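# Move thin-walled cover from holder onto module on base plate

## Task

Lift the cover out of the holder it sits in and set it onto the base plate so that it fits over the module there. Its walls are thin, so squeeze or press it gently: anything beyond the slightest dent counts as failure. At the end the cover must stay in place on its own, with the gripper released and not holding it there.

## Robot and tools

Robot: one six-joint arm (waist, shoulder, elbow, forearm roll, wrist pitch, wrist roll) with a Robotiq two-finger gripper. Every command is a single set of numbers for this one arm. Joint ranges in rad: waist and forearm roll and wrist roll -6.283 to 6.283, shoulder -2.304 to 2.304, elbow -4.224 to 0.061, wrist pitch -2.164 to 2.164. Load limits in N m: waist 57, shoulder 57, elbow 47.5, forearm roll 25.6, wrist pitch 18, wrist roll 18. A carried object adds to the load.

Frames: the scene frame has its origin on the table surface under the arm base, +z up, +x forward, +y to the left when facing +x. The base itself may sit slightly tilted. The gripper frame has +z along the fingers (away from the wrist) and +y along the line the pads close on. A flat block about 9 cm wide juts out toward the gripper's +x and rotates with it. end_effector_position is the point midway between closed pads; closed fingertips reach about 19 mm past it, fully open ones about 6 mm. Closing also pushes the tips about 13 mm farther out along +z, so keep that clearance above a surface before closing.

The 9-number row, used by both execute_actions and move, is [dx, dy, dz, rx, ry, rz, position, force_limit, speed], each a plain number in [-1, 1]. The first six are an offset, not an absolute pose, expressed in the gripper's own axes. They are counted from the gripper pose shown in the most recent result that reports it; before any such result in the scene, and for the second or later call within one reply, they count from wherever the robot is when the action begins. A value of 1.0 equals 0.6 m of travel or 180 degrees; rx, ry, rz form one rotation vector. All-zero offsets are not idle: they send the gripper back to that reference pose. The last three numbers are absolute finger settings: position +1 fully open (85 mm), about -0.8 pads touching, -1 close until blocked. force_limit sets pad force, roughly 20 N at -1, 128 N at 0, 235 N at +1 for a 40 mm object closed slowly (less on very thin or small objects). speed sets the gap rate, roughly 20, 85 and 150 mm/s at -1, 0, +1; faster closing adds up to about 5 N (speed 0) or 12 N (speed +1). For the fragile cover use a low force_limit and a slow close.

execute_actions: argument actions is a list holding zero or one item. Empty list: just report the state. An item with rows (1 to 15 rows) and steps (1 to 15, default 15) runs that many control steps of 1/30 s; one row per step, the last row repeating if rows run out. Every row is measured from the same reference pose, not from the row before. An item with only steps (up to 300) is a wait, counted from the previous result and including your reply time. Optional pictures true/false. A rejected call moves nothing.

move: target is one row as above; speed is the path's top speed in m/s, 0.002 to 0.5 (default 0.25), rotation capped at twice that in rad/s. It drives a straight path lasting 0.5 to 10 s (longer ones stop short), takes the shorter rotation, ignores obstacles, and can lag, drift or overshoot its speed, especially with the arm stretched out. Finger settings are applied at the start. Faster moves and targets set deeper past a contact push harder. Its result adds a move: line: done (settled near target), off_target, moving, held or fault, the limits that acted (paced = pose clipped; held = some steps blocked, after which the arm may jump quickly), and the distance to target.

wait: seconds, 0 to 10; sends nothing new. zoom_image: camera is cam_high or cam_low, region [x0, y0, x1, y1] in image pixels from the top-left, at most 504 by 504. read_manual: section "licences" only; no motion. finished_scene: scene is the number of the current scene; it cannot be reversed and reports whether the goal was met.

Motion details: each control step the commanded pose is clipped to within 70 mm and 16 degrees of the measured one, then joints follow by damped inverse kinematics, favouring position over orientation. Joints move at most 3.14 rad/s. After an action ends the arm only continues to the last clipped pose, so a distant target may need further calls; read the pose in the result. Fingers that are still travelling keep going between calls.

Result lines: end_effector_position (m) and end_effector_quat_wxyz in the scene frame, plus linear and angular velocities; the printed position can be a little off at long reach. "pose unreachable" and HELD flag steps the clearance check altered or blocked (the base mount counts as arm). "Hand target" is where the controller is currently heading. object_status: 0 moving, 1 blocked while opening, 2 blocked while closing (a grip), 3 reached the requested position or pads closed. Any new position value resets it to 0 until the fingers stop; a change of at least 0.01 is needed before a new force_limit or speed applies, so to soften a grip, open first. Fingers re-close on their own if a grip slips, except after gripping at force_limit -1, where status stays 2 even if the object is gone. position_measured is in counts: 3 fully open, about 78 = 60 mm, 130 = 40 mm, 180 = 20 mm, 230 pads touching. A torque fault (joint load limit reached) backs the joint off, freezes 10 s and drops the rest of the call. MOTOR HOT appears from 65 °C; at 80 °C an OVER-TEMPERATURE FAULT brakes the arm until cooled, so do not hold loads longer than needed.

Cameras: cam_high and cam_low, both 504x504, fixed, looking at the table from the +x, +y side (roughly at [0.81, 0.42, 0.71] and [1.15, 0.75, 0.40]).

Avoid: denting the cover with a hard squeeze or a forceful press onto the module; dropping it, slamming it or striking things; knocking anything off the table; stalling against an object. Loose items can occasionally be nudged by outside pushes, so check the final state before ending.

Each tool is called after "Emit:" as name(argument=value, ...) on one line, values as JSON.

## Session

Emit:
execute_actions(actions=[])

Scene clock: 0.00 s of 5600.00 s.
end_effector_position=(+0.5380, -0.1888, +0.3176) position_measured=3 object_status=3 end_effector_quat_wxyz=(+0.140, +0.219, +0.909, +0.326) end_effector_velocity=(-0.000, +0.000, +0.000) end_effector_angular_velocity=(+0.001, -0.000, -0.001)
Joint positions: [-0.623 -0.53  -1.104  1.002 -0.92  -0.956]
Joint velocities: [-0.     0.001  0.001  0.001  0.     0.   ]
Hand target: +0.538, -0.189, +0.318; +0.140, +0.219, +0.909, +0.326

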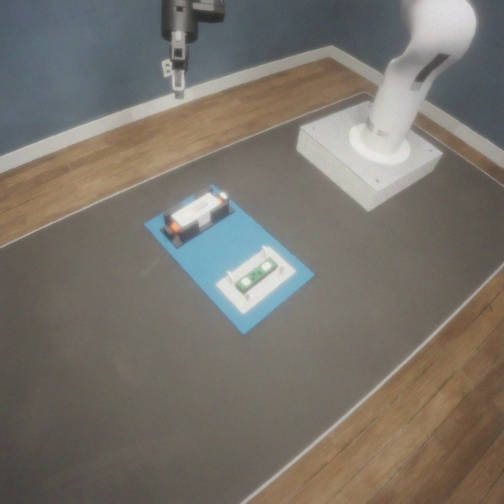

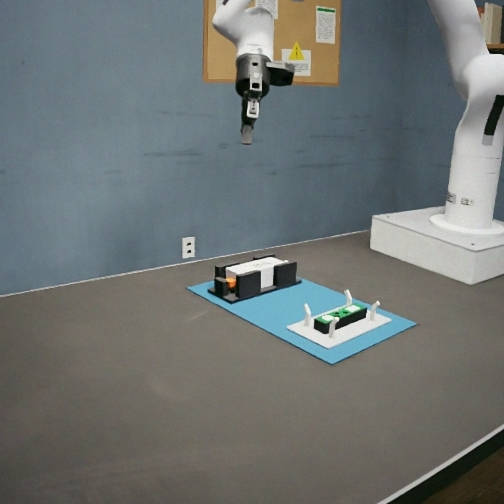

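Emit:
zoom_image(camera="cam_high", region=[140, 170, 260, 260])

Emit:
zoom_image(camera="cam_low", region=[195, 240, 315, 320])

Emit:
zoom_image(camera="cam_high", region=[205, 235, 315, 325])

Emit:
zoom_image(camera="cam_low", region=[280, 280, 400, 360])

Region (140, 170, 260, 260) of cam_high's 504x504 image, scaled by 4.200, with more detail than that image has; it fills the top 378 rows of this view, and the rest is white.

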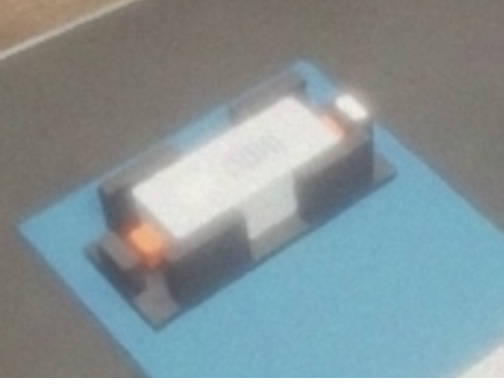

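Region (195, 240, 315, 320) of cam_low's 504x504 image, scaled by 4.200, with more detail than that image has.

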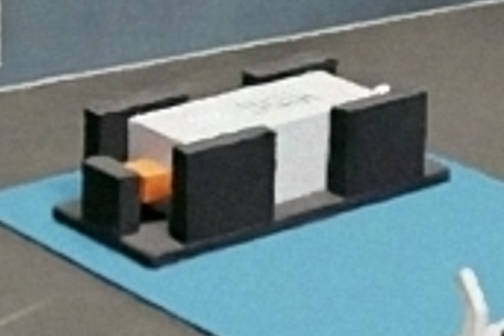

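Region (205, 235, 315, 325) of cam_high's 504x504 image, scaled by 4.582, with more detail than that image has; it fills the top 412 rows of this view, and the rest is white.

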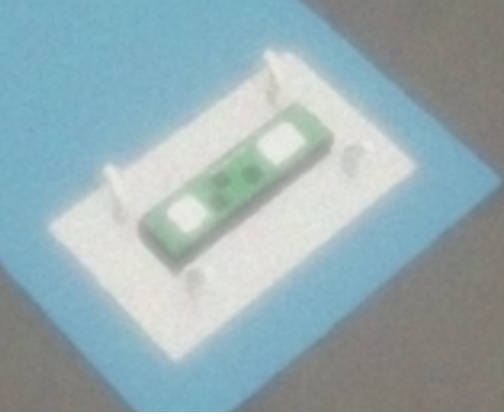

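Region (280, 280, 400, 360) of cam_low's 504x504 image, scaled by 4.200, with more detail than that image has.

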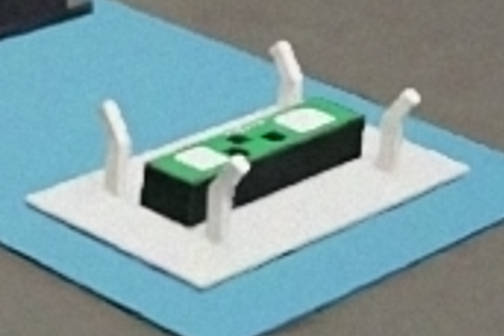

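Emit:
zoom_image(camera="cam_high", region=[185, 185, 240, 225])

Emit:
zoom_image(camera="cam_low", region=[245, 250, 305, 290])

Emit:
zoom_image(camera="cam_low", region=[270, 0, 345, 85])

Region (185, 185, 240, 225) of cam_high's 504x504 image, scaled by 9.164, with more detail than that image has; it fills the top 367 rows of this view, and the rest is white.

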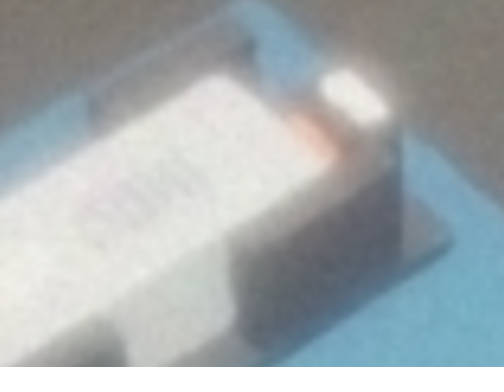

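Region (245, 250, 305, 290) of cam_low's 504x504 image, scaled by 8.400, with more detail than that image has.

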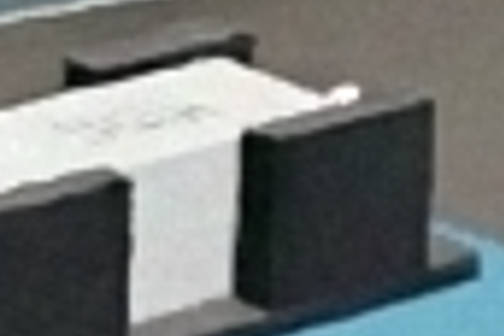

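Region (270, 0, 345, 85) of cam_low's 504x504 image, scaled by 5.929, with more detail than that image has; it fills the left 445 columns of this view, and the rest is white.

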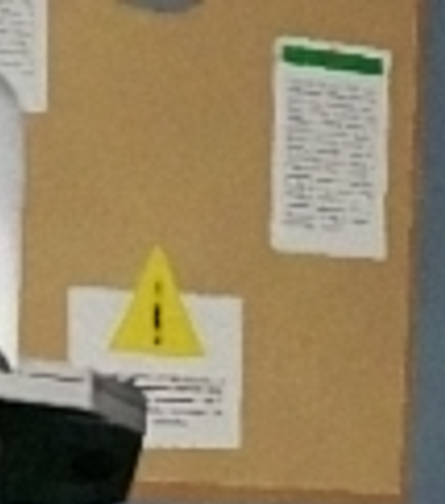

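Emit:
zoom_image(camera="cam_high", region=[190, 197, 212, 215])

Emit:
zoom_image(camera="cam_low", region=[247, 258, 275, 272])

Region (190, 197, 212, 215) of cam_high's 504x504 image, scaled by 22.909, with more detail than that image has; it fills the top 412 rows of this view, and the rest is white.

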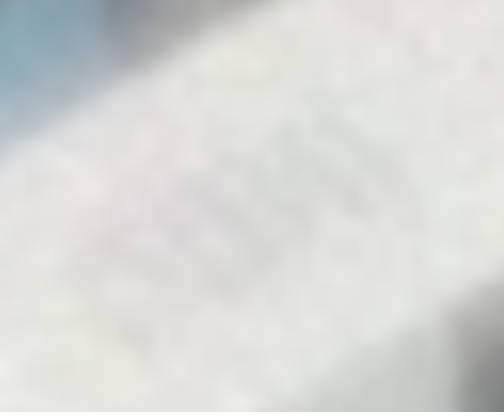

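Region (247, 258, 275, 272) of cam_low's 504x504 image, scaled by 18.000, with more detail than that image has.

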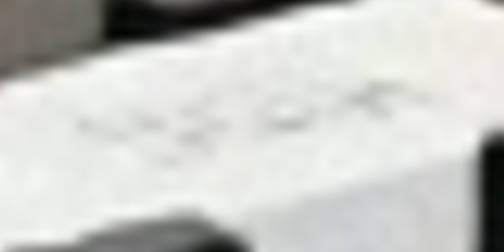

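Emit:
move(target=[0.018,-0.1077,0.2775,0.2093,0.1054,-0.181,1,-1,0])

Scene clock: 58.63 s of 5600.00 s.
end_effector_position=(+0.5749, -0.1403, +0.1495) position_measured=3 object_status=3 end_effector_quat_wxyz=(-0.000, -0.061, +0.998, -0.001) end_effector_velocity=(+0.000, +0.000, -0.000) end_effector_angular_velocity=(-0.006, +0.003, +0.001)
Joint positions: [-0.21  -0.781 -1.24   0.039 -0.478 -0.406]
Joint velocities: [ 0.004 -0.001 -0.001 -0.014 -0.001  0.015]
Hand target: +0.575, -0.140, +0.149; -0.001, -0.061, +0.998, -0.001
Off the commanded pose: 0.000 m, 0 deg.
After step 90, 53.33 s passed at rest.
move: done

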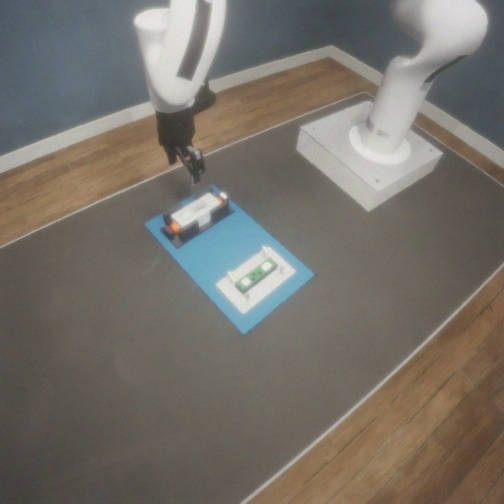

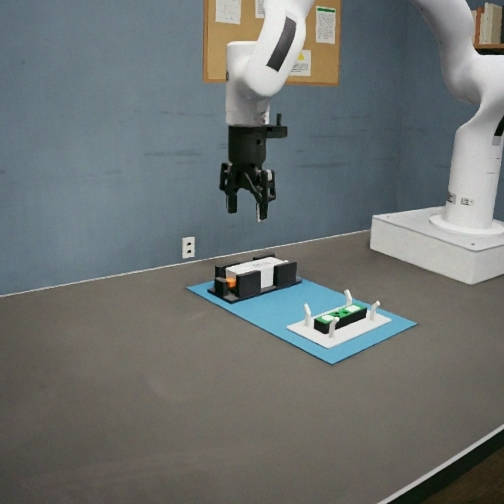

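Emit:
move(target=[0,0,0.11,0,0,0,1,-1,0], speed=0.1)

Emit:
zoom_image(camera="cam_high", region=[140, 150, 260, 250])

Emit:
zoom_image(camera="cam_low", region=[195, 200, 315, 310])

Scene clock: 70.13 s of 5600.00 s.
end_effector_position=(+0.5751, -0.1405, +0.0838) position_measured=3 object_status=3 end_effector_quat_wxyz=(-0.000, -0.061, +0.998, -0.001) end_effector_velocity=(-0.001, +0.000, -0.003) end_effector_angular_velocity=(+0.001, +0.002, -0.001)
Joint positions: [-0.208 -0.902 -1.263  0.049 -0.379 -0.415]
Joint velocities: [ 0.    -0.005 -0.001  0.001  0.002 -0.   ]
Hand target: +0.575, -0.140, +0.083; -0.000, -0.061, +0.998, -0.001
Off the commanded pose: 0.000 m, 0 deg.
After step 90, 7.50 s passed at rest.
move: done

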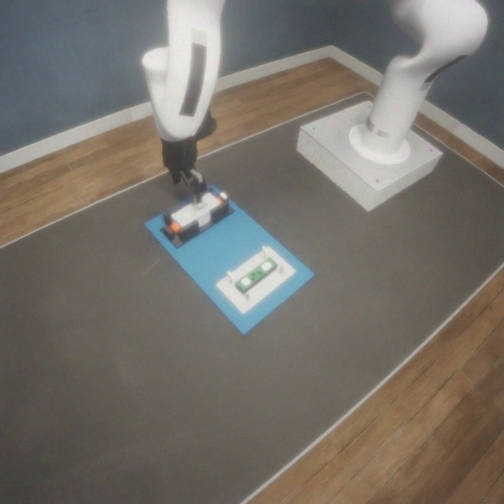

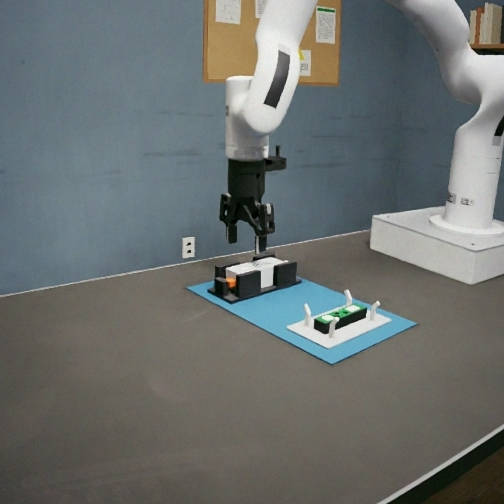

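Region (140, 150, 260, 250) of cam_high's 504x504 image, scaled by 4.200, with more detail than that image has.

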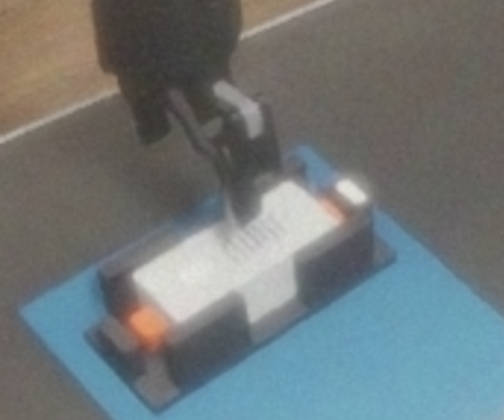

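Region (195, 200, 315, 310) of cam_low's 504x504 image, scaled by 4.200, with more detail than that image has; it fills the top 462 rows of this view, and the rest is white.

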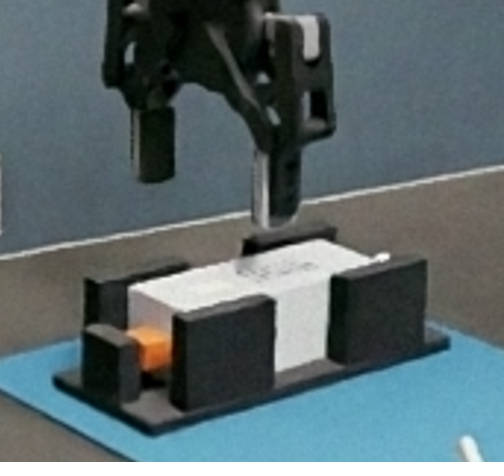

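Emit:
move(target=[0.005,0.055,0.025,0,0,0,1,-1,0], speed=0.08)

Emit:
zoom_image(camera="cam_high", region=[140, 150, 260, 250])

Emit:
zoom_image(camera="cam_low", region=[195, 200, 315, 310])

Scene clock: 88.07 s of 5600.00 s.
end_effector_position=(+0.5683, -0.1083, +0.0689) position_measured=3 object_status=3 end_effector_quat_wxyz=(-0.000, -0.061, +0.998, -0.001) end_effector_velocity=(+0.001, +0.001, -0.000) end_effector_angular_velocity=(-0.000, -0.002, -0.002)
Joint positions: [-0.157 -0.908 -1.225  0.058 -0.334 -0.373]
Joint velocities: [ 0.002 -0.001 -0.001  0.001  0.002  0.003]
Hand target: +0.568, -0.108, +0.069; -0.000, -0.061, +0.998, -0.001
Off the commanded pose: 0.000 m, 0 deg.
After step 90, 14.17 s passed at rest.
move: done

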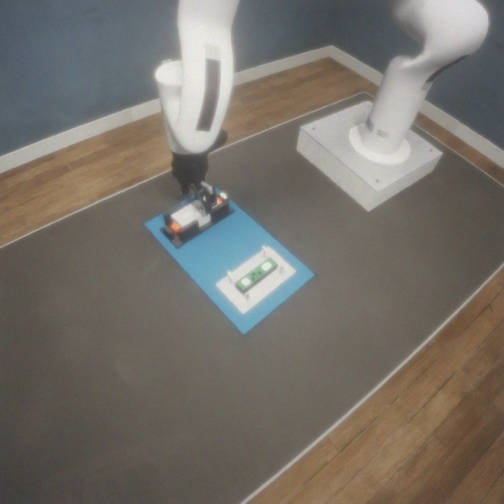

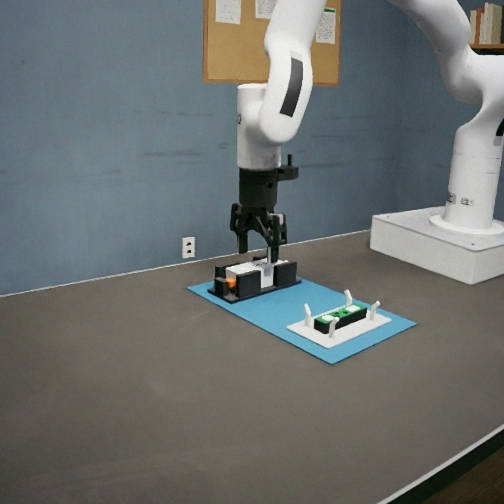

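Region (140, 150, 260, 250) of cam_high's 504x504 image, scaled by 4.200, with more detail than that image has.

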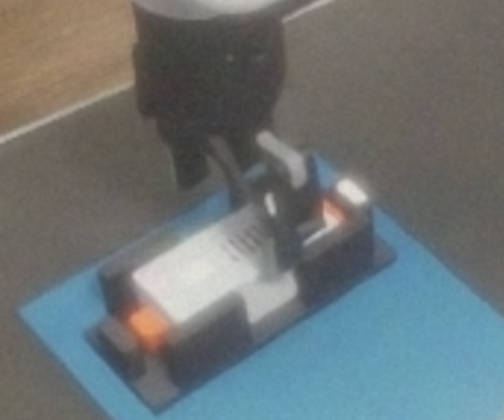

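Region (195, 200, 315, 310) of cam_low's 504x504 image, scaled by 4.200, with more detail than that image has; it fills the top 462 rows of this view, and the rest is white.

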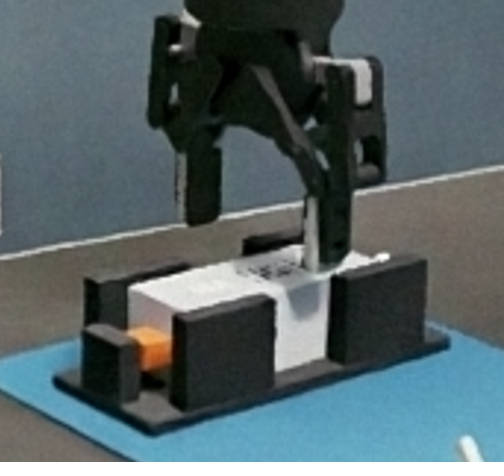

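Emit:
move(target=[-0.002,0,0.025,0,0,0,1,-1,0], speed=0.03)

Emit:
zoom_image(camera="cam_high", region=[160, 170, 240, 240])

Emit:
zoom_image(camera="cam_low", region=[210, 225, 310, 305])

Scene clock: 97.47 s of 5600.00 s.
end_effector_position=(+0.5696, -0.1082, +0.0540) position_measured=3 object_status=3 end_effector_quat_wxyz=(+0.000, -0.061, +0.998, -0.001) end_effector_velocity=(+0.001, -0.000, -0.000) end_effector_angular_velocity=(+0.000, -0.001, -0.001)
Joint positions: [-0.156 -0.94  -1.239  0.061 -0.316 -0.375]
Joint velocities: [ 0.    -0.001 -0.001  0.002  0.001 -0.   ]
Hand target: +0.570, -0.108, +0.054; -0.000, -0.061, +0.998, -0.001
Off the commanded pose: 0.000 m, 0 deg.
After step 90, 5.63 s passed at rest.
move: done

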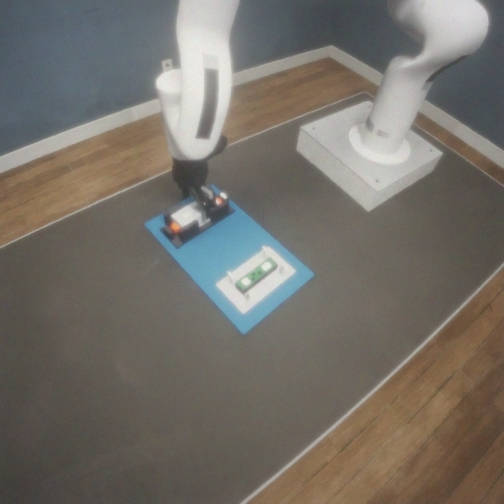

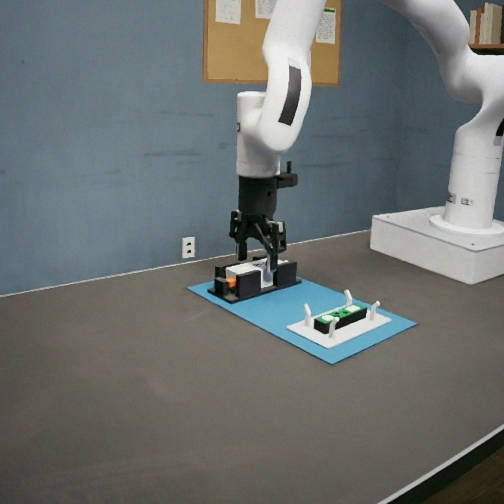

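Region (160, 170, 240, 240) of cam_high's 504x504 image, scaled by 6.300, with more detail than that image has; it fills the top 441 rows of this view, and the rest is white.

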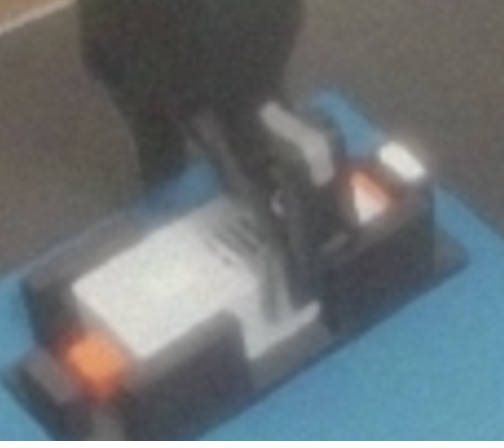

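Region (210, 225, 310, 305) of cam_low's 504x504 image, scaled by 5.040, with more detail than that image has; it fills the top 403 rows of this view, and the rest is white.

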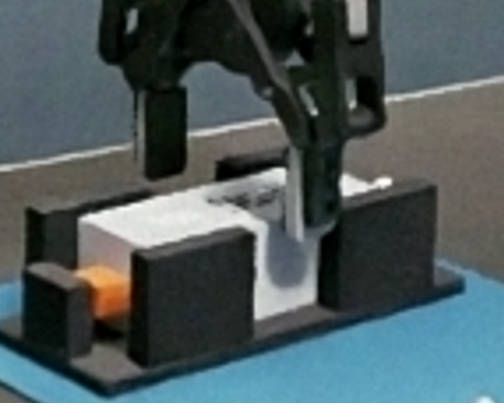

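Emit:
move(target=[0,0,0.03,0,0,0,1,-1,0], speed=0.02)

Emit:
zoom_image(camera="cam_high", region=[160, 170, 240, 240])

Emit:
zoom_image(camera="cam_low", region=[210, 225, 310, 305])

Scene clock: 129.00 s of 5600.00 s.
end_effector_position=(+0.5696, -0.1082, +0.0361) position_measured=3 object_status=3 end_effector_quat_wxyz=(+0.000, -0.061, +0.998, -0.001) end_effector_velocity=(+0.000, -0.000, -0.000) end_effector_angular_velocity=(-0.001, -0.001, +0.002)
Joint positions: [-0.155 -0.977 -1.252  0.066 -0.293 -0.38 ]
Joint velocities: [-0.    -0.001 -0.001 -0.001  0.001 -0.   ]
Hand target: +0.570, -0.108, +0.036; +0.000, -0.061, +0.998, -0.001
Off the commanded pose: 0.000 m, 0 deg.
After step 90, 27.37 s passed at rest.
move: done

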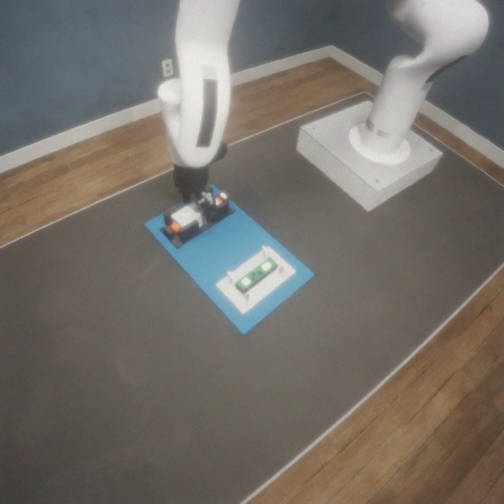

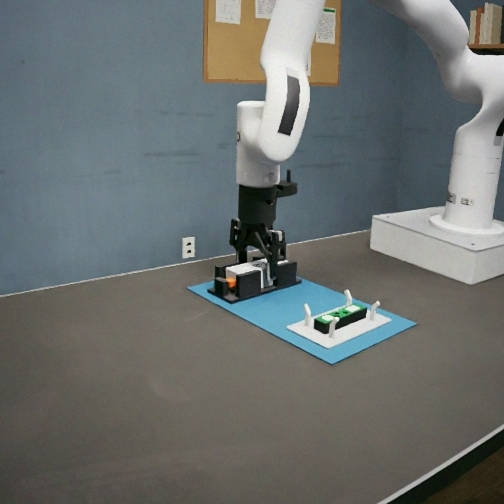

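Region (160, 170, 240, 240) of cam_high's 504x504 image, scaled by 6.300, with more detail than that image has; it fills the top 441 rows of this view, and the rest is white.

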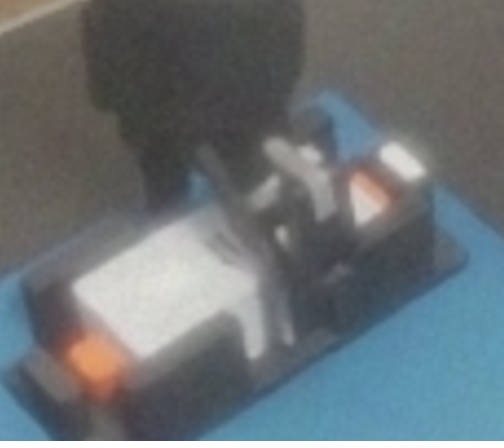

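Region (210, 225, 310, 305) of cam_low's 504x504 image, scaled by 5.040, with more detail than that image has; it fills the top 403 rows of this view, and the rest is white.

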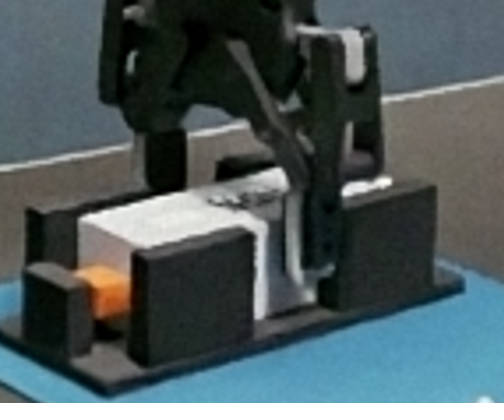

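Emit:
move(target=[0,0,0,0,0,0,0.4,-1,-1], speed=0.02)

Emit:
zoom_image(camera="cam_high", region=[170, 180, 230, 235])

Emit:
zoom_image(camera="cam_low", region=[225, 235, 295, 295])

Scene clock: 137.93 s of 5600.00 s.
end_effector_position=(+0.5694, -0.1079, +0.0361) position_measured=78 object_status=0 end_effector_quat_wxyz=(-0.000, -0.061, +0.998, -0.000) end_effector_velocity=(+0.000, -0.001, -0.000) end_effector_angular_velocity=(-0.001, -0.001, +0.000)
Joint positions: [-0.155 -0.977 -1.252  0.066 -0.294 -0.38 ]
Joint velocities: [-0.001 -0.001 -0.001 -0.001  0.002 -0.   ]
Hand target: +0.570, -0.108, +0.036; +0.000, -0.061, +0.998, -0.001
Off the commanded pose: 0.000 m, 0 deg.
After step 90, 4.23 s passed at rest.
move: done

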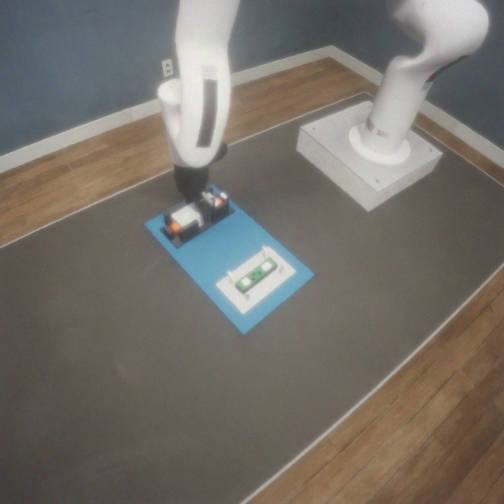

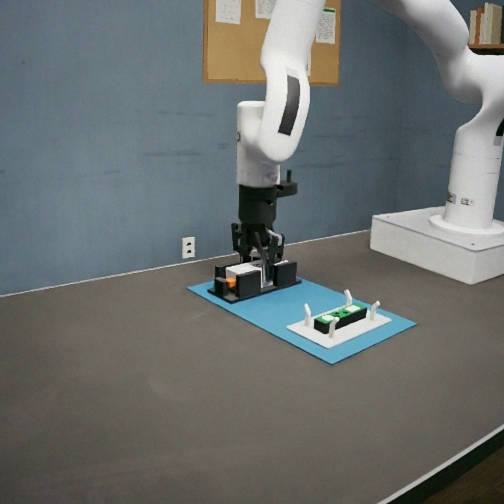

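Region (170, 180, 230, 235) of cam_high's 504x504 image, scaled by 8.400, with more detail than that image has; it fills the top 462 rows of this view, and the rest is white.

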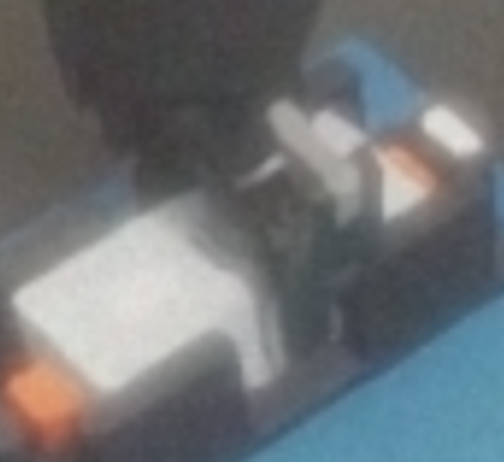

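Region (225, 235, 295, 295) of cam_low's 504x504 image, scaled by 7.200, with more detail than that image has; it fills the top 432 rows of this view, and the rest is white.

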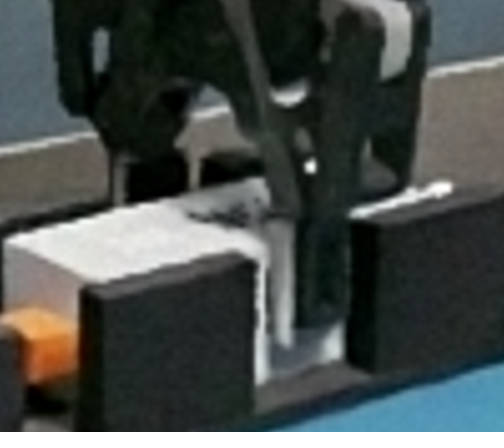

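Emit:
move(target=[0,0.004,-0.012,0,0,0,0.4,-1,-1], speed=0.01)

Emit:
zoom_image(camera="cam_high", region=[170, 180, 230, 235])

Emit:
zoom_image(camera="cam_low", region=[225, 235, 295, 295])

Scene clock: 150.40 s of 5600.00 s.
end_effector_position=(+0.5692, -0.1056, +0.0433) position_measured=78 object_status=3 end_effector_quat_wxyz=(-0.000, -0.061, +0.998, -0.001) end_effector_velocity=(-0.000, +0.001, +0.001) end_effector_angular_velocity=(+0.000, +0.001, +0.000)
Joint positions: [-0.151 -0.96  -1.244  0.065 -0.301 -0.374]
Joint velocities: [ 0.001  0.003  0.002 -0.    -0.002  0.001]
Hand target: +0.569, -0.106, +0.043; -0.000, -0.061, +0.998, -0.000
Off the commanded pose: 0.000 m, 0 deg.
After step 90, 8.47 s passed at rest.
move: done

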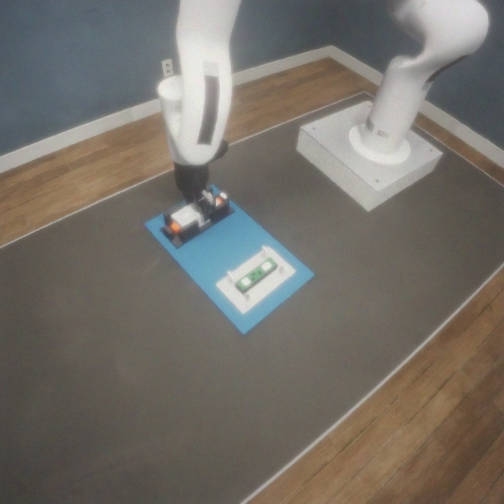

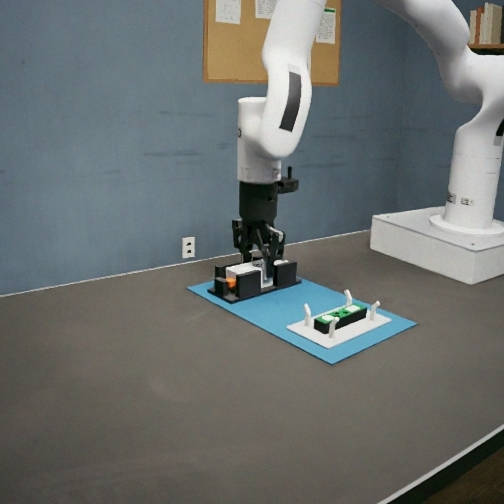

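Region (170, 180, 230, 235) of cam_high's 504x504 image, scaled by 8.400, with more detail than that image has; it fills the top 462 rows of this view, and the rest is white.

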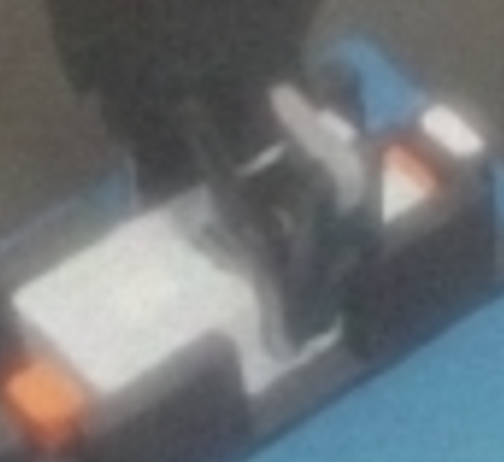

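Region (225, 235, 295, 295) of cam_low's 504x504 image, scaled by 7.200, with more detail than that image has; it fills the top 432 rows of this view, and the rest is white.

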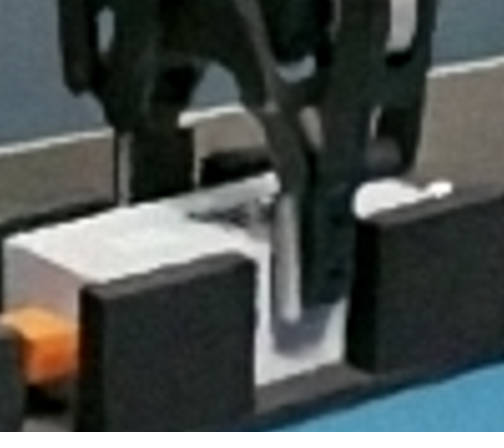

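Emit:
execute_actions(actions=[{"rows": [[0,0,0,0,0,0,0.3,-1,-1]], "steps": 15}], pictures=false)

Emit:
execute_actions(actions=[{"steps": 15}])

Emit:
zoom_image(camera="cam_low", region=[225, 235, 295, 295])

Scene clock: 161.13 s of 5600.00 s.
end_effector_position=(+0.5690, -0.1053, +0.0433) position_measured=91 object_status=0 end_effector_quat_wxyz=(-0.001, -0.061, +0.998, -0.000) end_effector_velocity=(-0.001, -0.001, -0.000) end_effector_angular_velocity=(+0.000, +0.000, -0.002)
Joint positions: [-0.151 -0.96  -1.244  0.065 -0.302 -0.374]
Joint velocities: [-0.001 -0.     0.001  0.001  0.001 -0.   ]
Hand target: +0.569, -0.106, +0.043; -0.000, -0.061, +0.998, -0.001
Off the commanded pose: 0.000 m, 0 deg.
Steps of this call (steps 1 to 90: nothing new was sent; then 7.23 s passed at rest; steps 91 to 105: all 15 steps of this action). Readings (end_effector_position | what the end effector reports):
91: (+0.5691, -0.1055, +0.0433) | position_measured=78 object_status=0
92: (+0.5692, -0.1055, +0.0433) | position_measured=78 object_status=0
94: (+0.5692, -0.1056, +0.0433) | position_measured=80 object_status=0
98: (+0.5691, -0.1054, +0.0433) | position_measured=87 object_status=0
105: the state above

Scene clock: 161.63 s of 5600.00 s.
end_effector_position=(+0.5691, -0.1055, +0.0433) position_measured=91 object_status=3 end_effector_quat_wxyz=(-0.000, -0.061, +0.998, -0.000) end_effector_velocity=(-0.001, -0.000, -0.001) end_effector_angular_velocity=(+0.000, +0.001, -0.000)
Joint positions: [-0.151 -0.96  -1.244  0.065 -0.301 -0.374]
Joint velocities: [-0.    -0.     0.001 -0.     0.001 -0.   ]
Hand target: +0.569, -0.106, +0.043; -0.000, -0.061, +0.998, -0.001
Off the commanded pose: 0.000 m, 0 deg.
Steps of this call (steps 1 to 15: nothing new was sent). Readings (end_effector_position | what the end effector reports):
1: (+0.5690, -0.1053, +0.0433) | position_measured=91 object_status=0
2: (+0.5690, -0.1054, +0.0433) | position_measured=91 object_status=0
4: (+0.5691, -0.1054, +0.0433) | position_measured=91 object_status=3
8: (+0.5691, -0.1055, +0.0433) | position_measured=91 object_status=3
15: the state above

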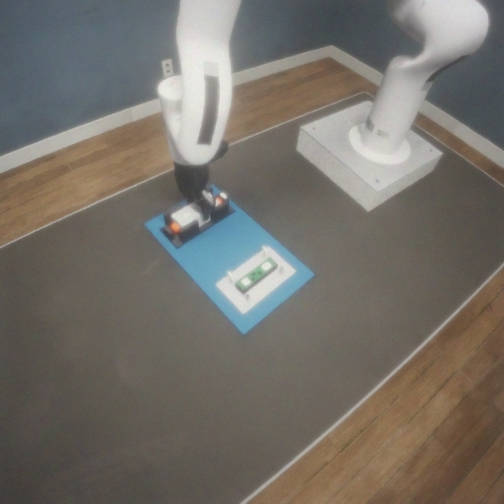

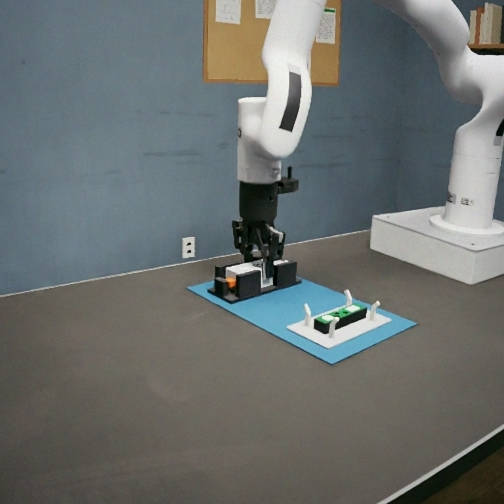

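Region (225, 235, 295, 295) of cam_low's 504x504 image, scaled by 7.200, with more detail than that image has; it fills the top 432 rows of this view, and the rest is white.

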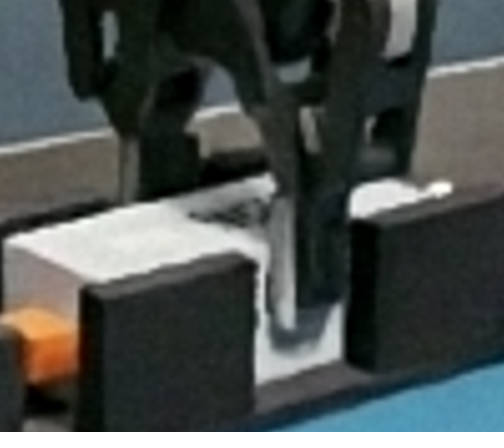

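Emit:
execute_actions(actions=[{"rows": [[0,0.001,0,0,0,0,0.3,-1,-1],[0,0.001,0,0,0,0,0.3,-1,-1],[0,0.002,0,0,0,0,0.3,-1,-1],[0,0.002,0,0,0,0,0.3,-1,-1],[0,0.003,0,0,0,0,0.3,-1,-1],[0,0.003,0,0,0,0,0.3,-1,-1],[0,0.004,0,0,0,0,0.3,-1,-1]], "steps": 15}], pictures=false)

Emit:
execute_actions(actions=[{"steps": 15}], pictures=false)

Emit:
execute_actions(actions=[{"rows": [[0,0,0,0,0,0,0.24,-1,-1]], "steps": 15}])

Emit:
zoom_image(camera="cam_low", region=[225, 235, 295, 295])

Scene clock: 172.67 s of 5600.00 s.
end_effector_position=(+0.5690, -0.1033, +0.0433) position_measured=91 object_status=3 end_effector_quat_wxyz=(-0.000, -0.061, +0.998, -0.001) end_effector_velocity=(-0.002, +0.001, -0.001) end_effector_angular_velocity=(+0.001, +0.006, +0.002)
Joint positions: [-0.147 -0.959 -1.242  0.065 -0.3   -0.371]
Joint velocities: [ 0.002  0.     0.002 -0.002 -0.004  0.001]
Hand target: +0.569, -0.103, +0.043; -0.000, -0.061, +0.998, -0.000
Off the commanded pose: 0.000 m, 0 deg.
Steps of this call (steps 1 to 90: nothing new was sent; then 7.53 s passed at rest; steps 91 to 105: all 15 steps of this action). Readings (end_effector_position | what the end effector reports):
91: (+0.5692, -0.1056, +0.0433) | position_measured=91 object_status=3
92: (+0.5692, -0.1054, +0.0433) | position_measured=91 object_status=3
94: (+0.5692, -0.1051, +0.0432) | position_measured=91 object_status=3
98: (+0.5693, -0.1043, +0.0432) | position_measured=91 object_status=3
105: the state above

Scene clock: 173.17 s of 5600.00 s.
end_effector_position=(+0.5688, -0.1031, +0.0432) position_measured=91 object_status=3 end_effector_quat_wxyz=(-0.000, -0.061, +0.998, -0.000) end_effector_velocity=(-0.001, +0.000, -0.001) end_effector_angular_velocity=(+0.000, +0.003, +0.001)
Joint positions: [-0.147 -0.959 -1.241  0.065 -0.3   -0.371]
Joint velocities: [ 0.    -0.001  0.002 -0.001 -0.    -0.   ]
Hand target: +0.569, -0.103, +0.043; -0.000, -0.061, +0.998, -0.000
Off the commanded pose: 0.000 m, 0 deg.
Steps of this call (steps 1 to 15: nothing new was sent). Readings (end_effector_position | what the end effector reports):
1: (+0.5690, -0.1033, +0.0433) | position_measured=91 object_status=3
2: (+0.5689, -0.1033, +0.0433) | position_measured=91 object_status=3
4: (+0.5689, -0.1032, +0.0433) | position_measured=91 object_status=3
8: (+0.5689, -0.1032, +0.0433) | position_measured=91 object_status=3
15: the state above

Scene clock: 173.67 s of 5600.00 s.
end_effector_position=(+0.5688, -0.1031, +0.0432) position_measured=99 object_status=0 end_effector_quat_wxyz=(-0.000, -0.061, +0.998, -0.000) end_effector_velocity=(+0.000, +0.000, +0.001) end_effector_angular_velocity=(+0.000, -0.001, -0.002)
Joint positions: [-0.147 -0.959 -1.241  0.065 -0.3   -0.371]
Joint velocities: [-0.     0.002  0.001  0.002  0.    -0.   ]
Hand target: +0.569, -0.103, +0.043; -0.000, -0.061, +0.998, -0.000
Off the commanded pose: 0.000 m, 0 deg.
Steps of this call (steps 1 to 15: all 15 steps of this action). Readings (end_effector_position | what the end effector reports):
1: (+0.5688, -0.1031, +0.0432) | position_measured=91 object_status=0
2: (+0.5688, -0.1031, +0.0432) | position_measured=91 object_status=0
4: (+0.5688, -0.1031, +0.0432) | position_measured=93 object_status=0
8: (+0.5688, -0.1031, +0.0432) | position_measured=98 object_status=0
15: the state above

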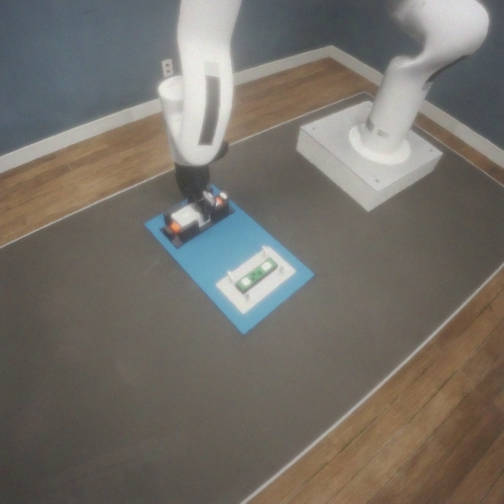

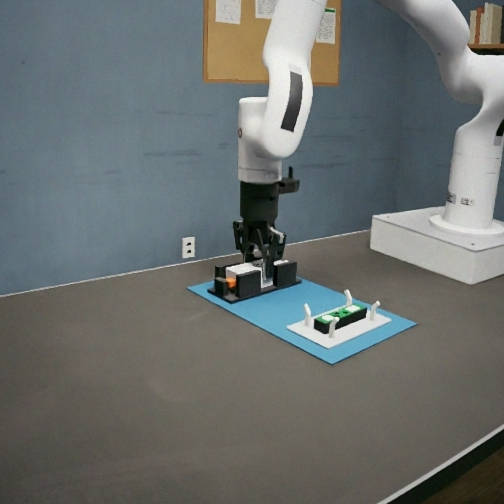

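Region (225, 235, 295, 295) of cam_low's 504x504 image, scaled by 7.200, with more detail than that image has; it fills the top 432 rows of this view, and the rest is white.

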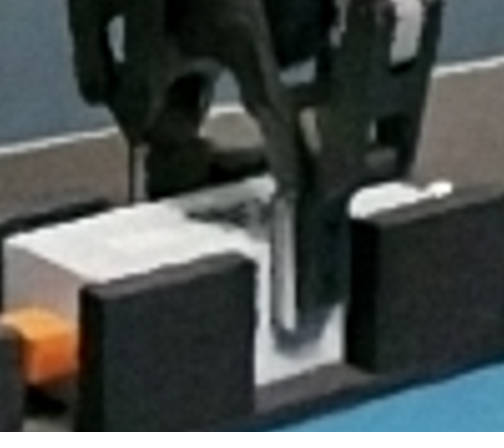

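Emit:
execute_actions(actions=[{"rows": [[0,0.001,0,0,0,0,0.24,-1,-1],[0,0.001,0,0,0,0,0.24,-1,-1],[0,0.002,0,0,0,0,0.24,-1,-1]], "steps": 15}], pictures=false)

Emit:
execute_actions(actions=[{"steps": 15}], pictures=false)

Emit:
execute_actions(actions=[{"rows": [[0,0,0,0,0,0,0.19,-1,-1]], "steps": 12}], pictures=false)

Scene clock: 186.23 s of 5600.00 s.
end_effector_position=(+0.5687, -0.1019, +0.0432) position_measured=99 object_status=3 end_effector_quat_wxyz=(-0.000, -0.061, +0.998, -0.000) end_effector_velocity=(+0.000, +0.000, +0.000) end_effector_angular_velocity=(+0.001, -0.000, -0.002)
Joint positions: [-0.145 -0.959 -1.24   0.066 -0.3   -0.369]
Joint velocities: [ 0.     0.001  0.     0.002 -0.     0.   ]
Hand target: +0.569, -0.102, +0.043; -0.000, -0.061, +0.998, -0.000
Off the commanded pose: 0.000 m, 0 deg.
Steps of this call (steps 1 to 90: nothing new was sent; then 9.07 s passed at rest; steps 91 to 105: all 15 steps of this action). Readings (end_effector_position | what the end effector reports):
91: (+0.5688, -0.1031, +0.0432) | position_measured=99 object_status=3
92: (+0.5688, -0.1030, +0.0432) | position_measured=99 object_status=3
94: (+0.5688, -0.1026, +0.0433) | position_measured=99 object_status=3
98: (+0.5687, -0.1020, +0.0433) | position_measured=99 object_status=3
105: the state above

Scene clock: 186.73 s of 5600.00 s.
end_effector_position=(+0.5687, -0.1019, +0.0432) position_measured=99 object_status=3 end_effector_quat_wxyz=(-0.000, -0.061, +0.998, -0.000) end_effector_velocity=(-0.000, +0.000, -0.000) end_effector_angular_velocity=(+0.001, +0.001, -0.001)
Joint positions: [-0.145 -0.959 -1.24   0.066 -0.3   -0.369]
Joint velocities: [-0.    -0.     0.     0.001 -0.     0.   ]
Hand target: +0.569, -0.102, +0.043; -0.000, -0.061, +0.998, -0.000
Off the commanded pose: 0.000 m, 0 deg.
Steps of this call (steps 1 to 15: nothing new was sent). Readings (end_effector_position | what the end effector reports):
1: (+0.5687, -0.1019, +0.0432) | position_measured=99 object_status=3
2: (+0.5687, -0.1019, +0.0432) | position_measured=99 object_status=3
4: (+0.5687, -0.1019, +0.0432) | position_measured=99 object_status=3
8: (+0.5687, -0.1019, +0.0432) | position_measured=99 object_status=3
15: the state above

Scene clock: 187.13 s of 5600.00 s.
end_effector_position=(+0.5686, -0.1019, +0.0433) position_measured=105 object_status=0 end_effector_quat_wxyz=(-0.000, -0.061, +0.998, -0.000) end_effector_velocity=(+0.000, -0.000, +0.001) end_effector_angular_velocity=(-0.001, -0.001, +0.001)
Joint positions: [-0.145 -0.959 -1.24   0.066 -0.3   -0.369]
Joint velocities: [-0.     0.001  0.    -0.001  0.    -0.   ]
Hand target: +0.569, -0.102, +0.043; -0.000, -0.061, +0.998, -0.000
Off the commanded pose: 0.000 m, 0 deg.
Steps of this call (steps 1 to 12: all 12 steps of this action). Readings (end_effector_position | what the end effector reports):
1: (+0.5687, -0.1019, +0.0432) | position_measured=99 object_status=0
2: (+0.5687, -0.1019, +0.0432) | position_measured=99 object_status=0
4: (+0.5687, -0.1019, +0.0432) | position_measured=101 object_status=0
8: (+0.5686, -0.1019, +0.0432) | position_measured=104 object_status=0
12: the state above

Repeat.

Emit:
execute_actions(actions=[{"rows": [[0,0.001,0,0,0,0,0.19,-1,-1],[0,0.001,0,0,0,0,0.19,-1,-1],[0,0.002,0,0,0,0,0.19,-1,-1]], "steps": 15}], pictures=false)

Emit:
execute_actions(actions=[{"rows": [[0,0,0,0,0,0,0.14,-1,-1]], "steps": 12}], pictures=false)

Scene clock: 193.93 s of 5600.00 s.
end_effector_position=(+0.5685, -0.1007, +0.0433) position_measured=105 object_status=3 end_effector_quat_wxyz=(-0.000, -0.061, +0.998, -0.000) end_effector_velocity=(+0.000, +0.000, +0.000) end_effector_angular_velocity=(+0.001, -0.000, -0.002)
Joint positions: [-0.143 -0.958 -1.239  0.066 -0.299 -0.368]
Joint velocities: [ 0.    -0.    -0.001  0.002 -0.     0.   ]
Hand target: +0.568, -0.101, +0.043; -0.000, -0.061, +0.998, -0.000
Off the commanded pose: 0.000 m, 0 deg.
Steps of this call (steps 1 to 90: nothing new was sent; then 3.30 s passed at rest; steps 91 to 105: all 15 steps of this action). Readings (end_effector_position | what the end effector reports):
91: (+0.5687, -0.1019, +0.0432) | position_measured=105 object_status=3
92: (+0.5686, -0.1017, +0.0432) | position_measured=105 object_status=3
94: (+0.5686, -0.1013, +0.0433) | position_measured=105 object_status=3
98: (+0.5685, -0.1007, +0.0433) | position_measured=105 object_status=3
105: the state above

Scene clock: 194.33 s of 5600.00 s.
end_effector_position=(+0.5687, -0.1008, +0.0434) position_measured=111 object_status=0 end_effector_quat_wxyz=(-0.000, -0.061, +0.998, -0.001) end_effector_velocity=(+0.000, +0.000, -0.000) end_effector_angular_velocity=(+0.000, -0.001, -0.001)
Joint positions: [-0.143 -0.958 -1.239  0.066 -0.299 -0.367]
Joint velocities: [ 0.    -0.001 -0.001  0.002  0.    -0.   ]
Hand target: +0.569, -0.101, +0.043; -0.000, -0.061, +0.998, -0.000
Off the commanded pose: 0.000 m, 0 deg.
Steps of this call (steps 1 to 12: all 12 steps of this action). Readings (end_effector_position | what the end effector reports):
1: (+0.5685, -0.1007, +0.0433) | position_measured=105 object_status=0
2: (+0.5685, -0.1007, +0.0433) | position_measured=105 object_status=0
4: (+0.5687, -0.1009, +0.0433) | position_measured=107 object_status=0
8: (+0.5687, -0.1009, +0.0434) | position_measured=111 object_status=0
12: the state above


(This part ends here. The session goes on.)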